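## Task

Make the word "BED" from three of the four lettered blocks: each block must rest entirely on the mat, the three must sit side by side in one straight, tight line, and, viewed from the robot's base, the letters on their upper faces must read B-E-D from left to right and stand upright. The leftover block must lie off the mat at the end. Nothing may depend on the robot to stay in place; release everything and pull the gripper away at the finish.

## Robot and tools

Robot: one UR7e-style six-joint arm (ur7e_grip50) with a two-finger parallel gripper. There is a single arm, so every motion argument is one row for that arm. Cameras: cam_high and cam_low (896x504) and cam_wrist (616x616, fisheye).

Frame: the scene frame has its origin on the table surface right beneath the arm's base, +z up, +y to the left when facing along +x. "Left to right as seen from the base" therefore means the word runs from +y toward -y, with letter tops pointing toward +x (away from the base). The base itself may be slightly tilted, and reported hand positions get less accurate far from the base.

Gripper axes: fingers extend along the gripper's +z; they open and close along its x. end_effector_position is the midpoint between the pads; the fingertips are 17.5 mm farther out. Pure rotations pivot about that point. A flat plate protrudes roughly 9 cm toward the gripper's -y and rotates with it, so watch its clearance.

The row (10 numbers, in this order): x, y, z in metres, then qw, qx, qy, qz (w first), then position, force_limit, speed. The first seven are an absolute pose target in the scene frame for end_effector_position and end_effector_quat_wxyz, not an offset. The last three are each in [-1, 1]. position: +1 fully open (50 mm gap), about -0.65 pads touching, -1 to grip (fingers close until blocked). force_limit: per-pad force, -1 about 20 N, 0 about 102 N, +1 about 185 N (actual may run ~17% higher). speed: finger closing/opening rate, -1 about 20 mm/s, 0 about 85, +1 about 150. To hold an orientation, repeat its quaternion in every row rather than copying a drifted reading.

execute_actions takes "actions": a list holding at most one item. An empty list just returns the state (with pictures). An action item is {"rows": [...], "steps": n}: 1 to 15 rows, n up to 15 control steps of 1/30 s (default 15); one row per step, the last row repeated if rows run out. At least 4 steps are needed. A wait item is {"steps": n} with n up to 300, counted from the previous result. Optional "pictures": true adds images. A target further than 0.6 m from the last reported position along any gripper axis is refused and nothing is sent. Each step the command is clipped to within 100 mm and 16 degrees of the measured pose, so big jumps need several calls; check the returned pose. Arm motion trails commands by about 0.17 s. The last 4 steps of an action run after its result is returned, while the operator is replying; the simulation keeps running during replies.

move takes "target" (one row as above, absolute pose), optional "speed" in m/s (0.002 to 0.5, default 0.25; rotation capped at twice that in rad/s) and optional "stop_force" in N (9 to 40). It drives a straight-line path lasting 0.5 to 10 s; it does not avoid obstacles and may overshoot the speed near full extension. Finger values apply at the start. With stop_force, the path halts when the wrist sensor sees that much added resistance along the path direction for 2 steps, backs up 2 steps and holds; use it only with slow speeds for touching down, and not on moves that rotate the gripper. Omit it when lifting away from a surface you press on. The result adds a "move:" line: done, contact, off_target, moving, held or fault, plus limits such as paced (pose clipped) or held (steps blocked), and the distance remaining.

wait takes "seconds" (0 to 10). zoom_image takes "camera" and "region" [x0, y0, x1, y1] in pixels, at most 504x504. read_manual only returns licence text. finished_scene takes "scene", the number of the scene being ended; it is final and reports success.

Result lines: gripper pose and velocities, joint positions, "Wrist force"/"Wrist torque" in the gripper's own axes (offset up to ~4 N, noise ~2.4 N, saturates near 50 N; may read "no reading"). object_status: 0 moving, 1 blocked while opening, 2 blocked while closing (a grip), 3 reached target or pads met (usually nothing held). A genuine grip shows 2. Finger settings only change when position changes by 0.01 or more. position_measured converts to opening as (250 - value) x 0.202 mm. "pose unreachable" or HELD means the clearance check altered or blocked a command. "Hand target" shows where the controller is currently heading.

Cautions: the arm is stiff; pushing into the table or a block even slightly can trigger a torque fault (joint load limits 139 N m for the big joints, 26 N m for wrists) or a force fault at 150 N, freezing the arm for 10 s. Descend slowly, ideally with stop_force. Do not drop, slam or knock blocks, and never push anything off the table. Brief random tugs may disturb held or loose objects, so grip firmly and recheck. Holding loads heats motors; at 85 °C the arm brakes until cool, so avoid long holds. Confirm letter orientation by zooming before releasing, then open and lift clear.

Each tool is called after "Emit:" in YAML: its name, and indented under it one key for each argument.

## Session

Emit:
execute_actions:
  actions: []

Scene clock: 0.00 s of 7600.00 s.
end_effector_position=(+0.5678, -0.3681, +0.2748) position_measured=3 object_status=3 end_effector_quat_wxyz=(+0.344, +0.937, -0.029, +0.045) end_effector_velocity=(+0.001, -0.000, +0.000) end_effector_angular_velocity=(-0.001, -0.001, +0.001)
Joint positions: [-0.742 -0.863  1.924 -3.138 -1.787  0.976]
Joint velocities: [-0.    -0.    -0.    -0.001  0.    -0.   ]
Motor temperatures (°C, as the motors report them): [27 26 25 40 31 31]
Wrist force (N, on the end effector, along its own x y z axes, offset not removed): no reading
Wrist torque (N m, same axes, about the end effector's origin, offset not removed): no reading
Hand target: +0.568, -0.368, +0.275; +0.344, +0.937, -0.029, +0.045

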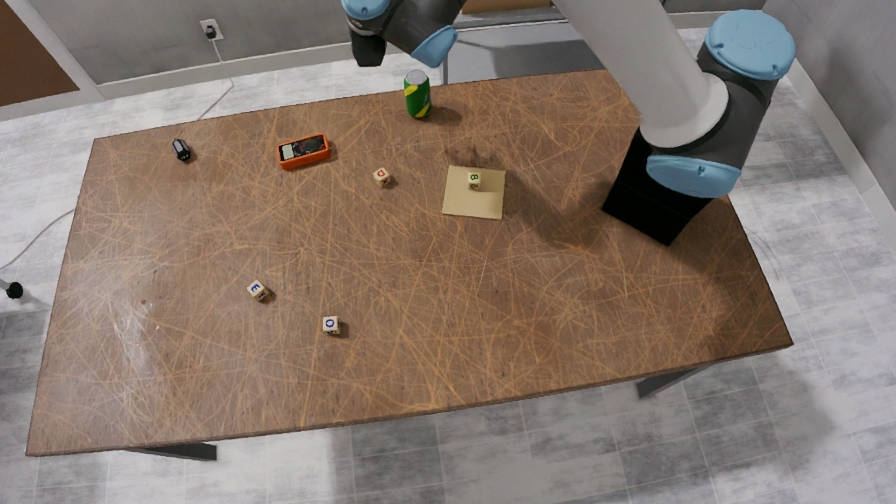

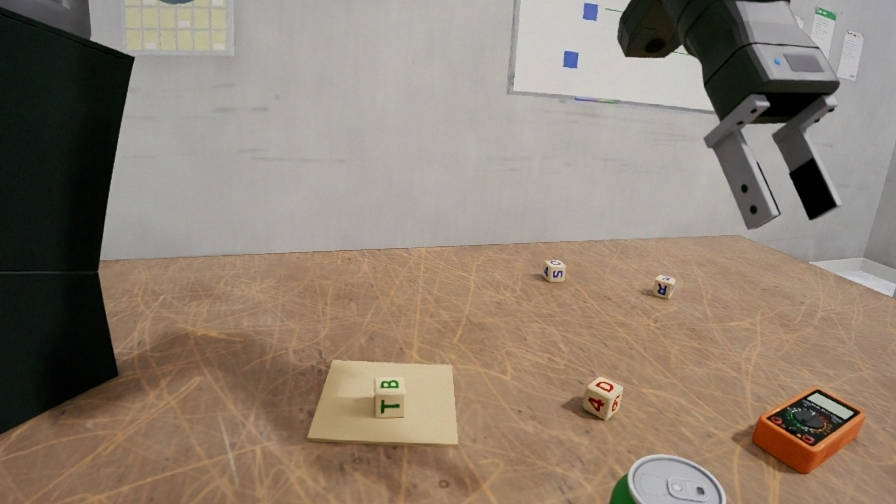

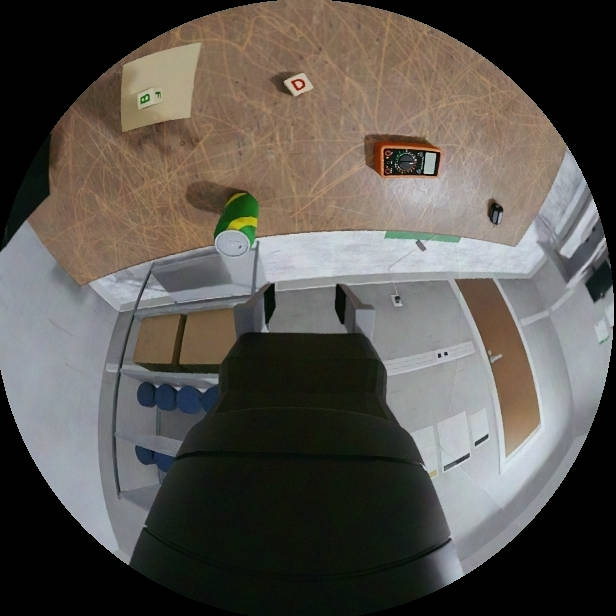

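Emit:
move:
  target: [0.37,-0.19,0.17,0,1,0,0,1,-0.5,0]
  speed: 0.3

Emit:
zoom_image:
  camera: "cam_wrist"
  region: [220,140,480,340]

Emit:
zoom_image:
  camera: "cam_high"
  region: [220,150,420,350]

Scene clock: 1.97 s of 7600.00 s.
end_effector_position=(+0.3699, -0.1901, +0.1702) position_measured=3 object_status=3 end_effector_quat_wxyz=(+0.000, +1.000, +0.000, +0.000) end_effector_velocity=(-0.001, +0.000, -0.001) end_effector_angular_velocity=(+0.003, +0.001, +0.001)
Joint positions: [-0.97  -0.907  2.376 -2.988 -1.27   0.651]
Joint velocities: [-0.002  0.002  0.001  0.001  0.001 -0.003]
Motor temperatures (°C, as the motors report them): [27 26 25 40 31 31]
Wrist force (N, on the end effector, along its own x y z axes, offset not removed): [-1.2 0.6 -2.0]
Wrist torque (N m, same axes, about the end effector's origin, offset not removed): [-0.11 0.28 0.18]
Hand target: +0.370, -0.190, +0.170; -0.000, +1.000, +0.000, +0.000
Off the commanded pose: 0.000 m, 0 deg.
Kept back: nothing.
move: done

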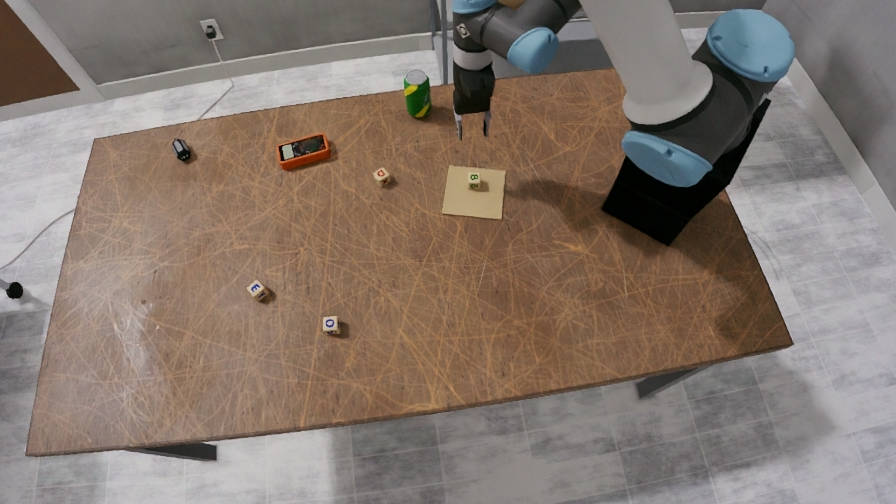

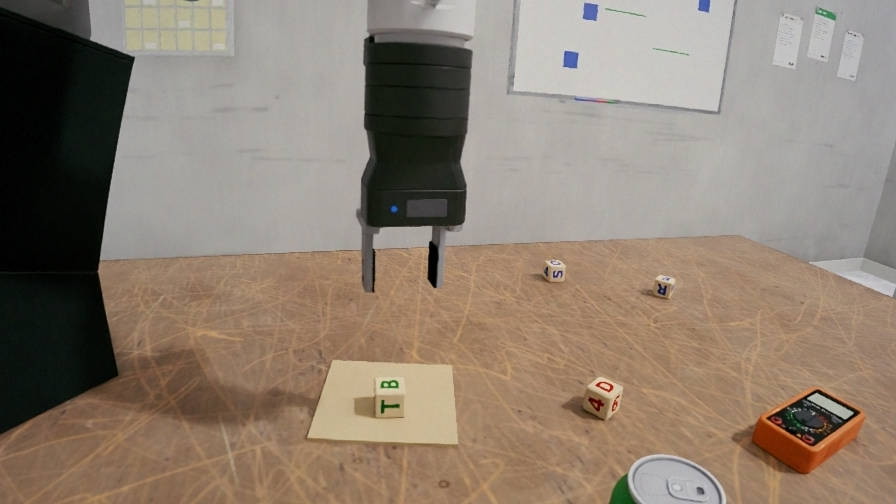

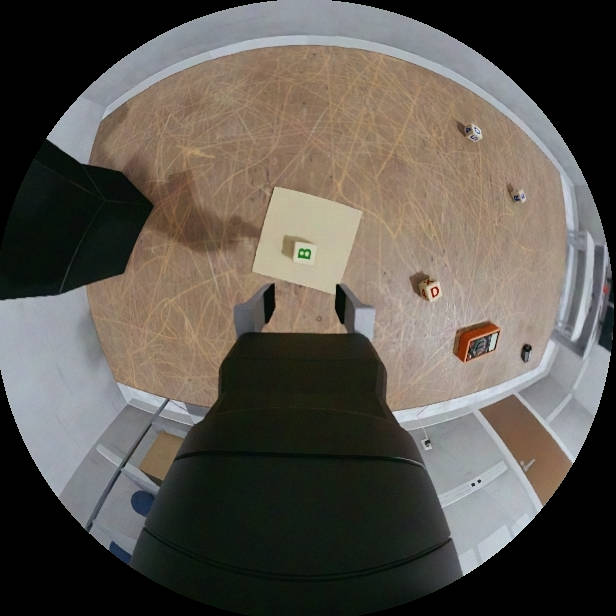

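Region (220, 140, 480, 340) of cam_wrist's 616x616 image, scaled by 1.938, with more detail than that image has; it fills the top 388 rows of this view, and the rest is white.

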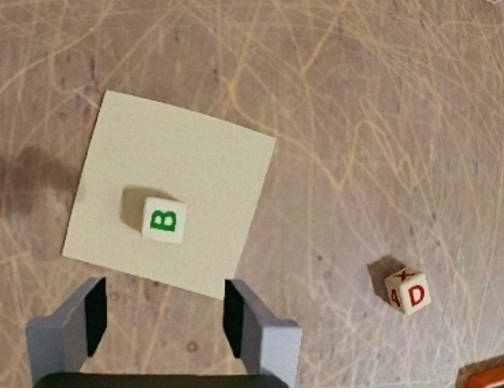

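Region (220, 150, 420, 350) of cam_high's 896x504 image, scaled by 2.520, with more detail than that image has.

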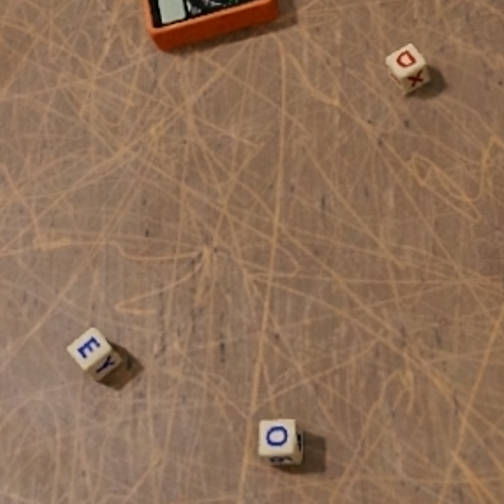

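Emit:
move:
  target: [0.37,-0.17,0.11,0,0.7071,-0.7071,0,1,-0.5,0]
  speed: 0.5

Emit:
move:
  target: [0.369,-0.16,0.07,0,-0.0698,-0.9976,0,1,-0.5,0]
  speed: 0.5

Emit:
zoom_image:
  camera: "cam_wrist"
  region: [205,180,405,380]

Scene clock: 4.60 s of 7600.00 s.
end_effector_position=(+0.3700, -0.1700, +0.1101) position_measured=3 object_status=3 end_effector_quat_wxyz=(-0.000, +0.707, -0.707, -0.000) end_effector_velocity=(-0.001, -0.000, -0.001) end_effector_angular_velocity=(-0.004, +0.002, -0.009)
Joint positions: [-0.9   -0.709  2.445 -3.276 -1.267  2.296]
Joint velocities: [ 0.003  0.002  0.    -0.004 -0.004  0.012]
Motor temperatures (°C, as the motors report them): [27 26 25 40 31 31]
Wrist force (N, on the end effector, along its own x y z axes, offset not removed): [0.1 0.3 -1.7]
Wrist torque (N m, same axes, about the end effector's origin, offset not removed): [-0.18 0.11 0.13]
Hand target: +0.370, -0.170, +0.110; +0.000, +0.707, -0.707, +0.000
Off the commanded pose: 0.000 m, 0 deg.
Kept back: nothing.
move: done

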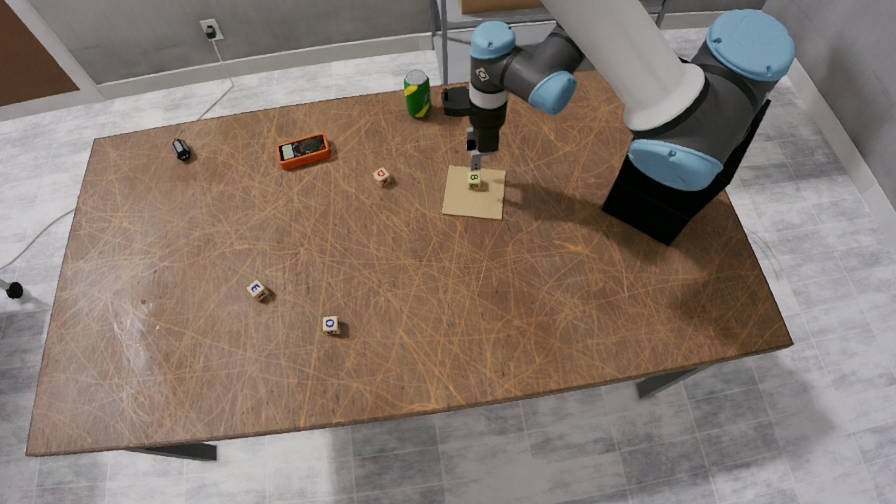

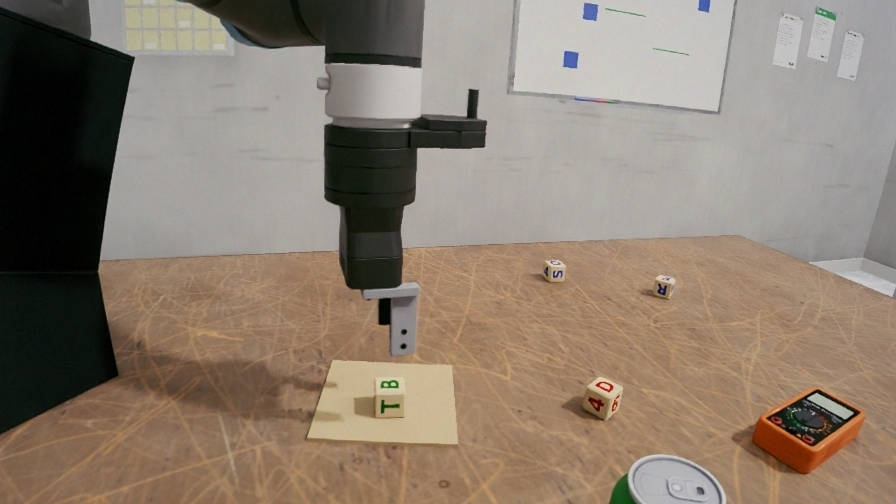

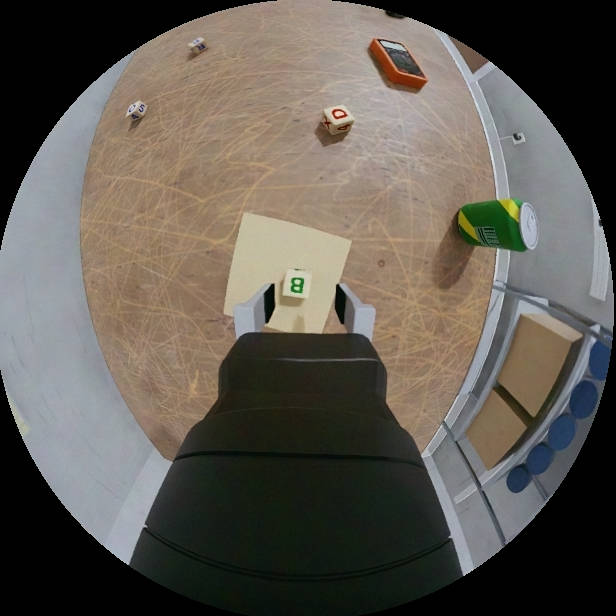

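Scene clock: 6.90 s of 7600.00 s.
end_effector_position=(+0.3689, -0.1601, +0.0701) position_measured=3 object_status=3 end_effector_quat_wxyz=(+0.000, +0.070, +0.998, +0.000) end_effector_velocity=(+0.000, +0.000, -0.000) end_effector_angular_velocity=(-0.002, +0.000, -0.008)
Joint positions: [-0.751 -0.616  2.376 -3.347 -1.266  4.162]
Joint velocities: [ 0.002  0.001 -0.002 -0.001 -0.001  0.01 ]
Motor temperatures (°C, as the motors report them): [27 26 25 40 31 31]
Wrist force (N, on the end effector, along its own x y z axes, offset not removed): [0.3 1.3 -2.9]
Wrist torque (N m, same axes, about the end effector's origin, offset not removed): [-0.10 0.07 0.08]
Hand target: +0.369, -0.160, +0.070; -0.000, +0.070, +0.998, -0.000
Off the commanded pose: 0.000 m, 0 deg.
Kept back: nothing.
move: done

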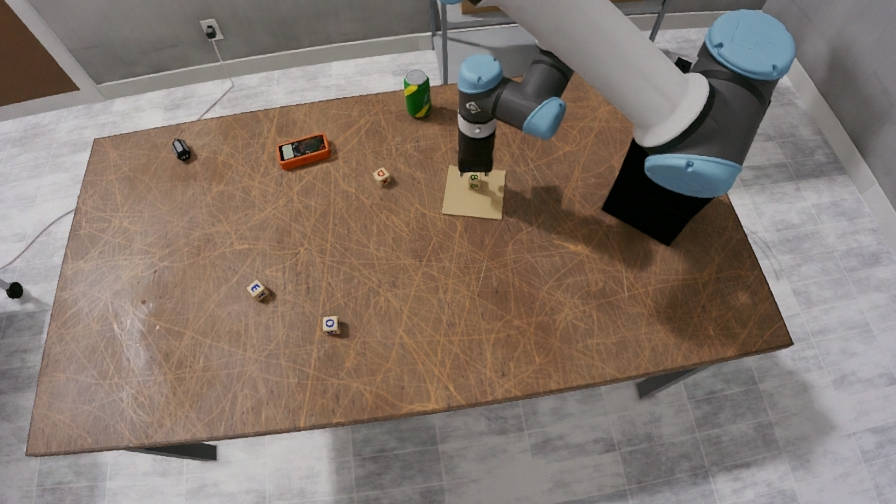

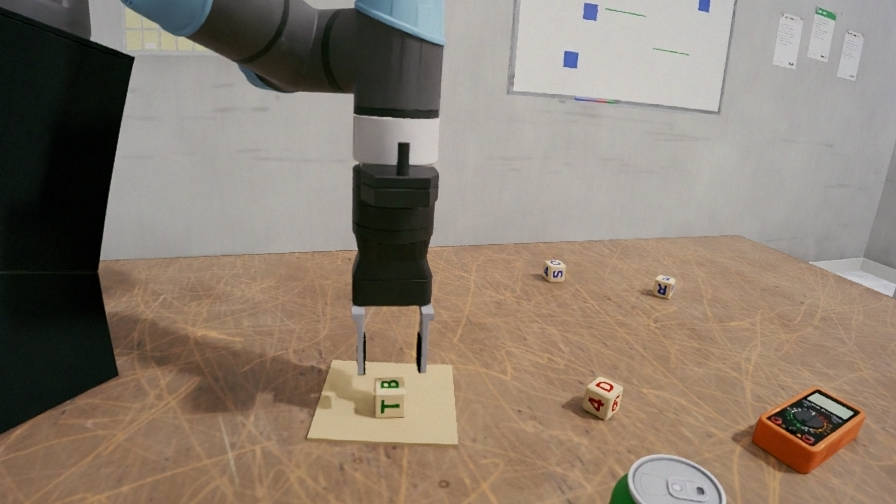

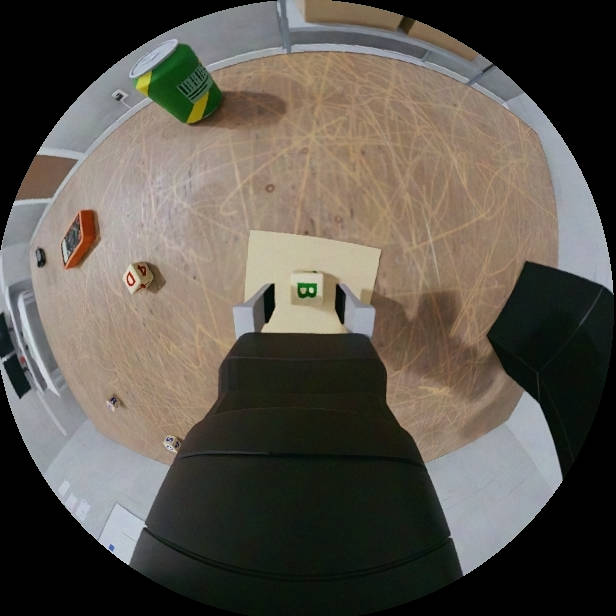

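Region (205, 180, 405, 380) of cam_wrist's 616x616 image, scaled by 2.520, with more detail than that image has.

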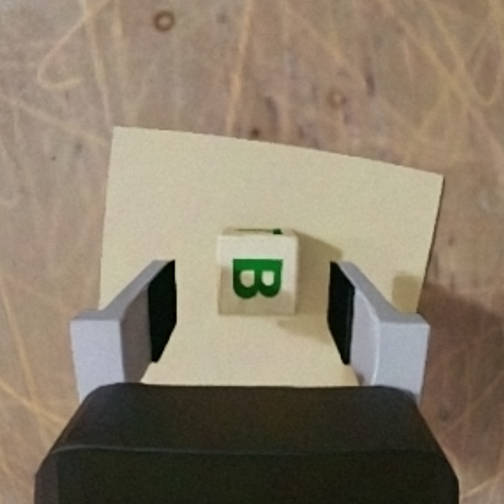

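Emit:
move:
  target: [0.3675,-0.16,0.026,0,-0.0698,-0.9976,0,1,-0.5,0]
  speed: 0.08

Emit:
move:
  target: [0.3675,-0.16,0.026,0,-0.0698,-0.9976,0,-1,-0.5,0]

Emit:
move:
  target: [0.3675,-0.16,0.035,0,-0.0698,-0.9976,0,-1,-0.5,0]
  speed: 0.1

Emit:
move:
  target: [0.3827,-0.1074,0.033,0,0.9903,-0.1392,0,-1,-0.5,0]
  speed: 0.5

Emit:
move:
  target: [0.3827,-0.1074,0.021,0,0.9903,-0.1392,0,-1,-0.5,0]
  speed: 0.006
  stop_force: 9

Scene clock: 8.23 s of 7600.00 s.
end_effector_position=(+0.3675, -0.1600, +0.0261) position_measured=3 object_status=3 end_effector_quat_wxyz=(-0.000, +0.070, +0.998, -0.000) end_effector_velocity=(+0.001, -0.000, -0.001) end_effector_angular_velocity=(+0.000, -0.002, +0.001)
Joint positions: [-0.718 -0.481  2.308 -3.424 -1.267  4.197]
Joint velocities: [ 0.001  0.004 -0.003 -0.002  0.001  0.   ]
Motor temperatures (°C, as the motors report them): [27 26 25 40 31 31]
Wrist force (N, on the end effector, along its own x y z axes, offset not removed): [-1.3 1.6 -2.6]
Wrist torque (N m, same axes, about the end effector's origin, offset not removed): [0.09 0.35 0.07]
Hand target: +0.368, -0.160, +0.026; +0.000, +0.070, +0.998, -0.000
Off the commanded pose: 0.000 m, 0 deg.
Kept back: nothing.
move: done

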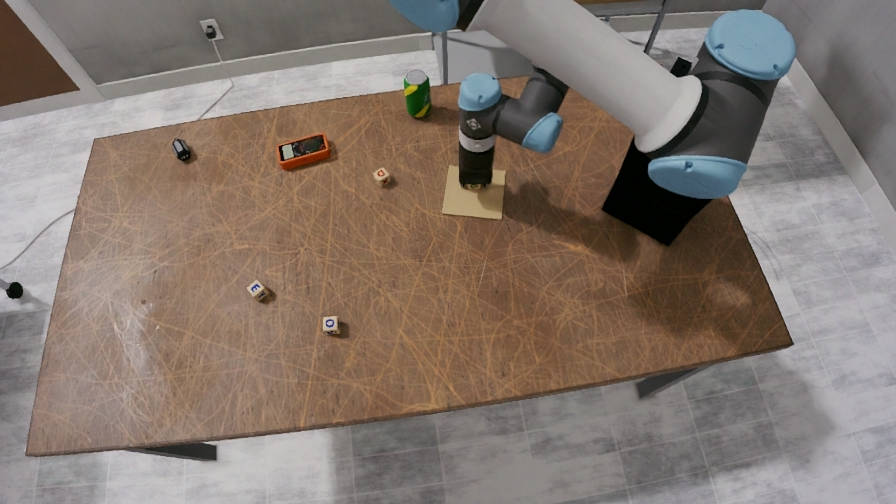

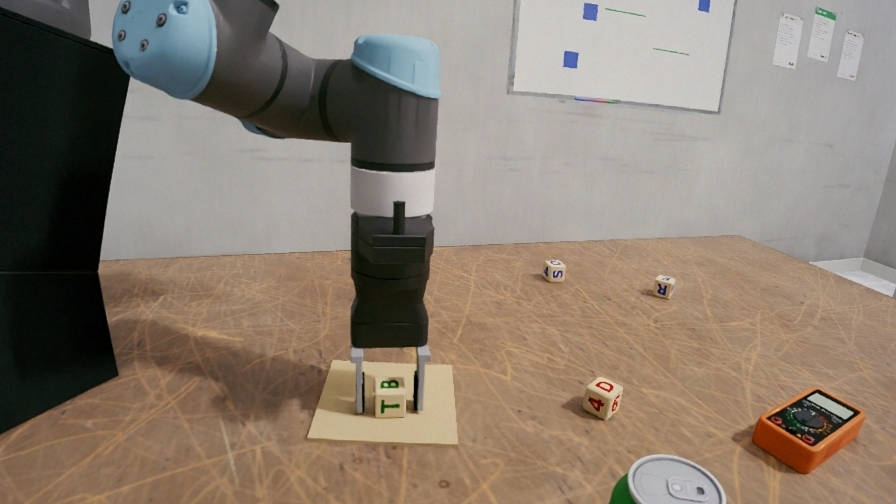

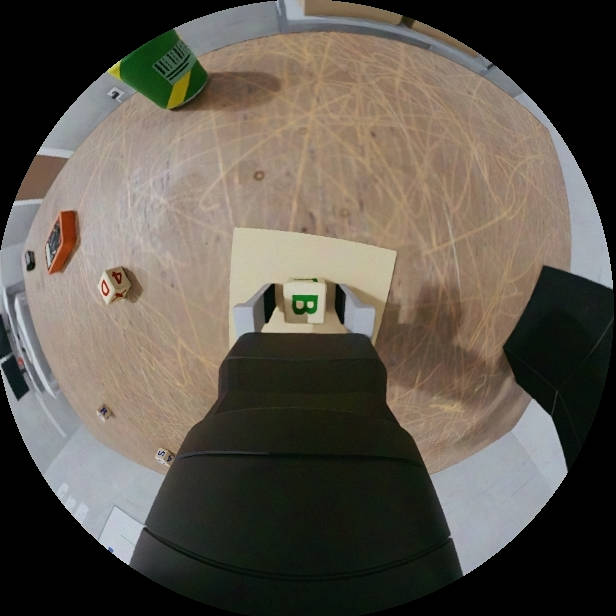

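Scene clock: 8.93 s of 7600.00 s.
end_effector_position=(+0.3675, -0.1600, +0.0260) position_measured=106 object_status=2 end_effector_quat_wxyz=(+0.000, +0.070, +0.998, -0.000) end_effector_velocity=(+0.000, -0.000, -0.000) end_effector_angular_velocity=(-0.000, -0.001, -0.000)
Joint positions: [-0.718 -0.481  2.308 -3.425 -1.267  4.197]
Joint velocities: [-0.     0.    -0.001  0.     0.     0.   ]
Motor temperatures (°C, as the motors report them): [27 26 25 40 31 31]
Wrist force (N, on the end effector, along its own x y z axes, offset not removed): [0.1 2.7 -8.4]
Wrist torque (N m, same axes, about the end effector's origin, offset not removed): [0.21 0.38 0.12]
Hand target: +0.368, -0.160, +0.026; -0.000, +0.070, +0.998, -0.000
Off the commanded pose: 0.000 m, 0 deg.
Kept back: nothing.
move: done

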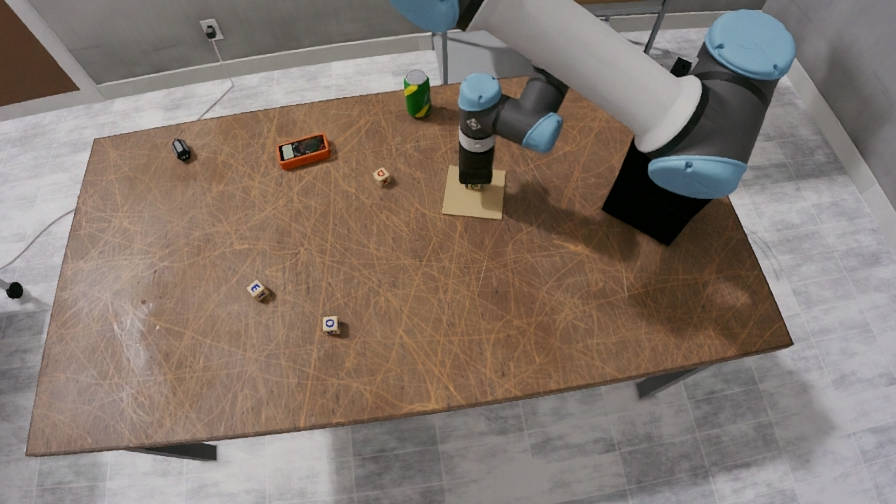

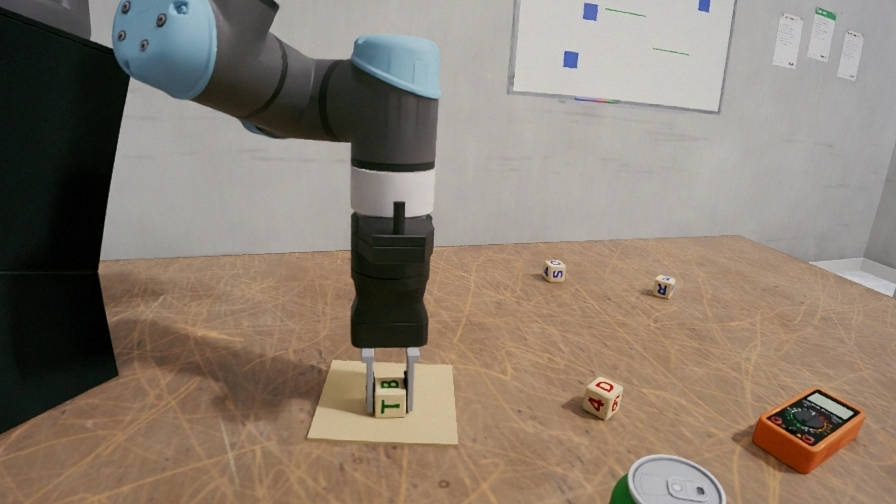

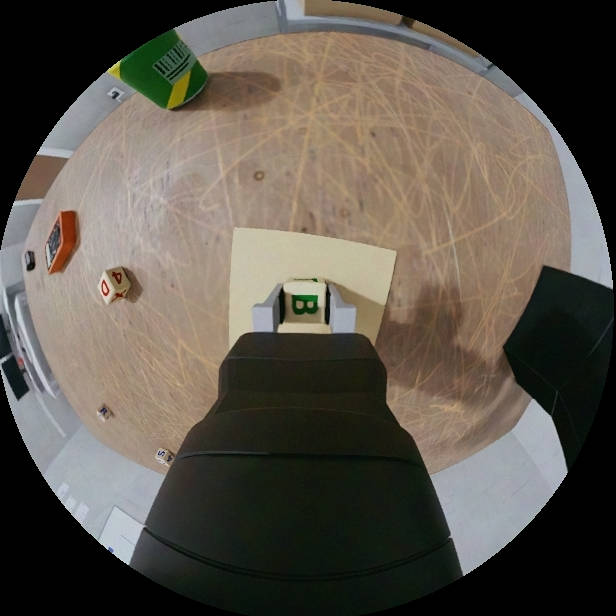

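Scene clock: 9.67 s of 7600.00 s.
end_effector_position=(+0.3675, -0.1600, +0.0349) position_measured=106 object_status=2 end_effector_quat_wxyz=(-0.000, +0.070, +0.998, -0.000) end_effector_velocity=(-0.000, -0.000, +0.001) end_effector_angular_velocity=(-0.000, +0.001, -0.000)
Joint positions: [-0.725 -0.507  2.323 -3.412 -1.266  4.189]
Joint velocities: [-0.001 -0.004  0.002  0.003 -0.    -0.001]
Motor temperatures (°C, as the motors report them): [27 26 25 40 31 31]
Wrist force (N, on the end effector, along its own x y z axes, offset not removed): [-0.3 1.4 -1.0]
Wrist torque (N m, same axes, about the end effector's origin, offset not removed): [0.13 0.21 0.08]
Hand target: +0.367, -0.160, +0.035; +0.000, +0.070, +0.998, +0.000
Off the commanded pose: 0.000 m, 0 deg.
Kept back: nothing.
move: done

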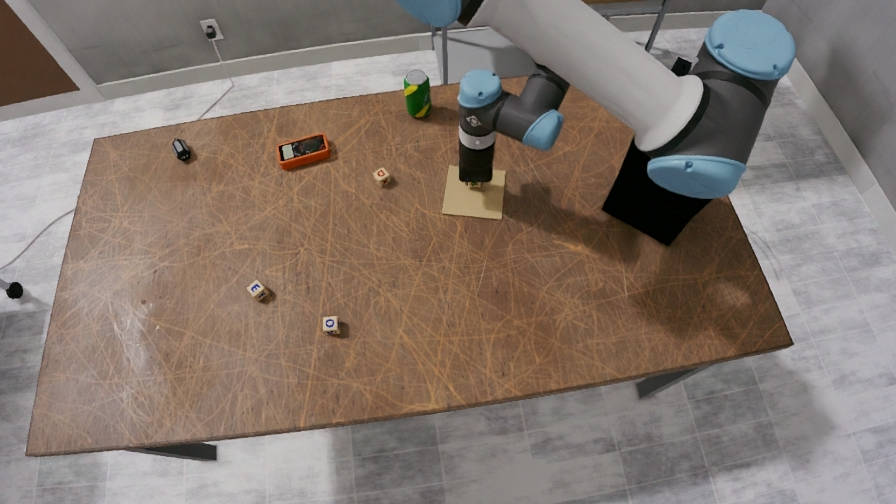

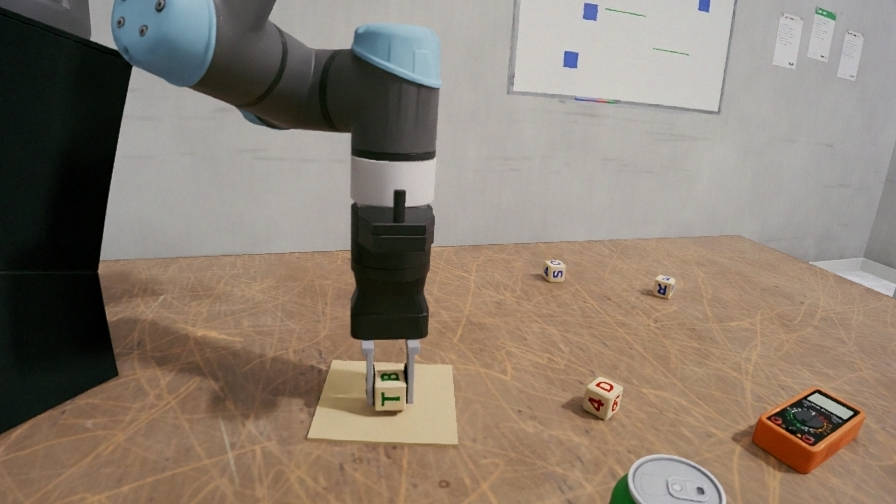

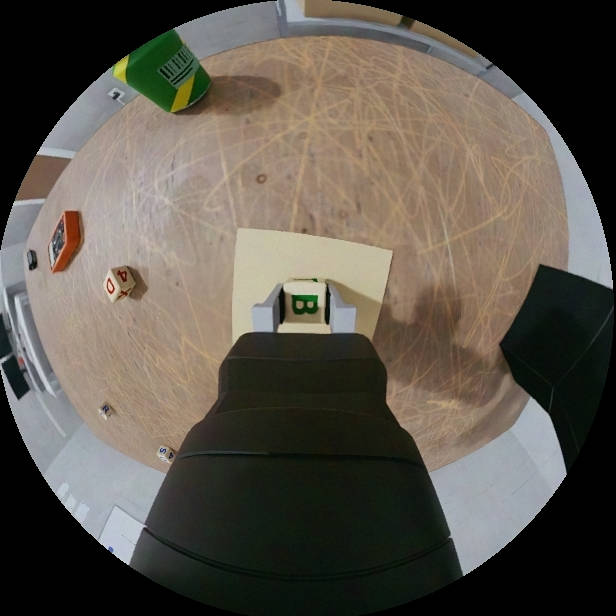

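Scene clock: 13.27 s of 7600.00 s.
end_effector_position=(+0.3826, -0.1073, +0.0330) position_measured=106 object_status=2 end_effector_quat_wxyz=(+0.000, +0.990, -0.139, -0.000) end_effector_velocity=(+0.000, +0.000, +0.000) end_effector_angular_velocity=(+0.002, -0.001, +0.008)
Joint positions: [-0.709 -0.508  2.314 -3.407 -1.267  1.205]
Joint velocities: [ 0.    -0.001 -0.001  0.002  0.002 -0.008]
Motor temperatures (°C, as the motors report them): [27 26 25 40 31 31]
Wrist force (N, on the end effector, along its own x y z axes, offset not removed): [-2.4 1.2 -2.0]
Wrist torque (N m, same axes, about the end effector's origin, offset not removed): [0.00 0.58 0.19]
Hand target: +0.383, -0.107, +0.033; +0.000, +0.990, -0.139, +0.000
Off the commanded pose: 0.000 m, 0 deg.
Kept back: nothing.
move: done

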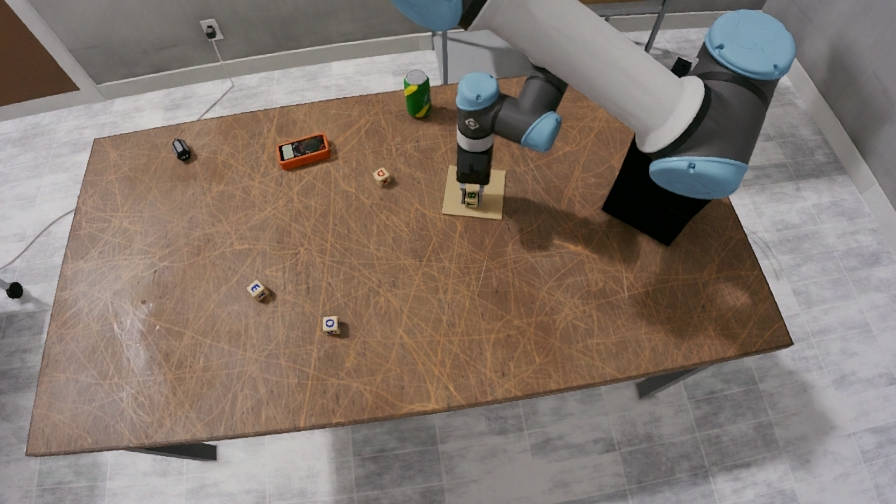

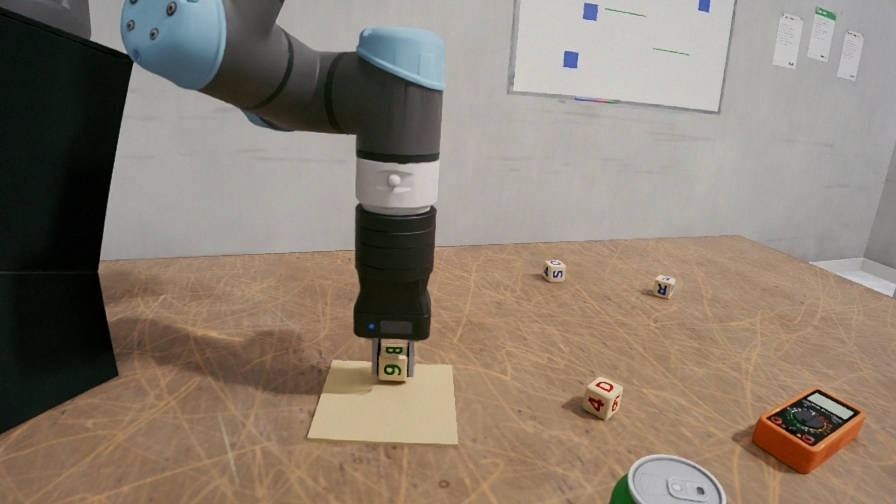

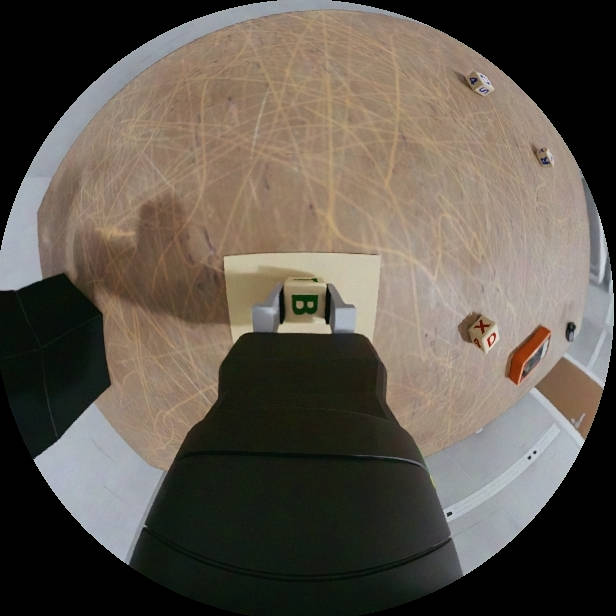

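Scene clock: 14.83 s of 7600.00 s.
end_effector_position=(+0.3828, -0.1073, +0.0257) position_measured=106 object_status=2 end_effector_quat_wxyz=(+0.000, +0.990, -0.139, +0.000) end_effector_velocity=(-0.001, +0.001, +0.001) end_effector_angular_velocity=(+0.002, +0.001, +0.003)
Joint positions: [-0.703 -0.487  2.301 -3.417 -1.267  1.211]
Joint velocities: [-0.    -0.004  0.003  0.003  0.    -0.004]
Motor temperatures (°C, as the motors report them): [27 26 25 40 31 31]
Wrist force (N, on the end effector, along its own x y z axes, offset not removed): [-14.8 3.9 -50.0]
Wrist torque (N m, same axes, about the end effector's origin, offset not removed): [0.41 -0.25 0.16]
Hand target: +0.383, -0.107, +0.026; +0.000, +0.990, -0.139, +0.000
Off the commanded pose: 0.005 m, 0 deg.
Kept back: nothing.
move: contact

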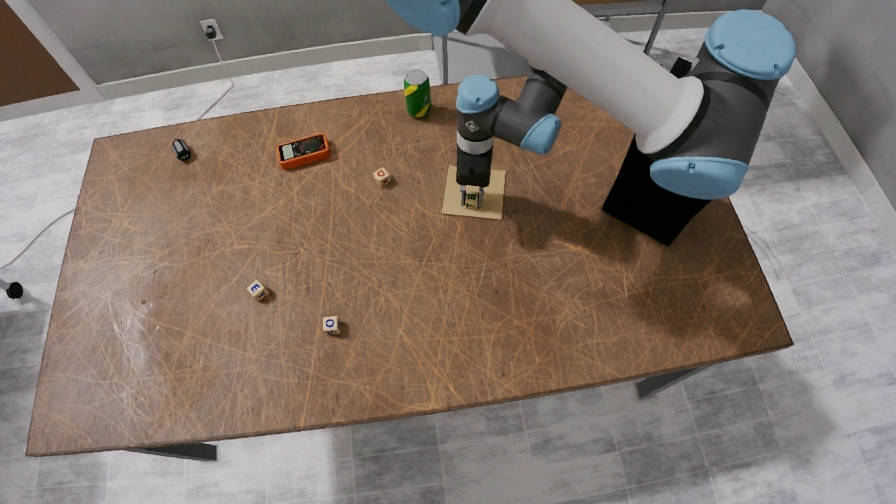

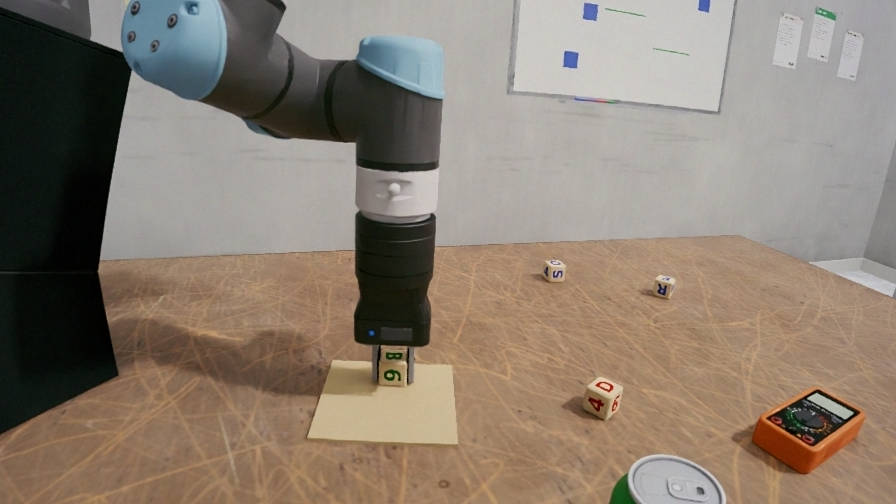

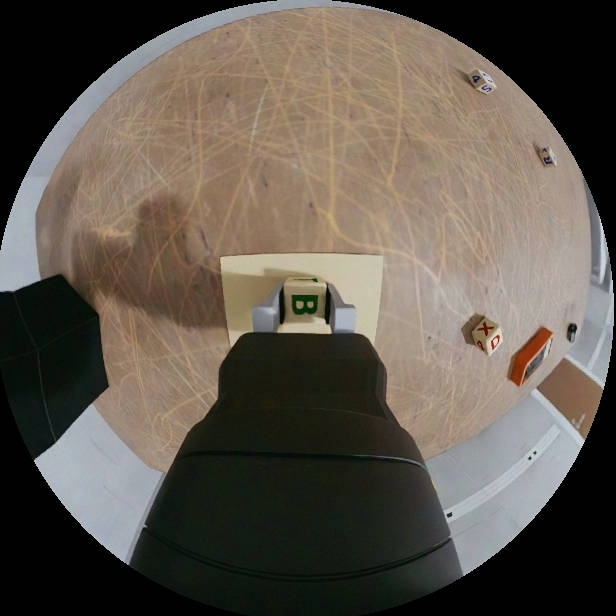

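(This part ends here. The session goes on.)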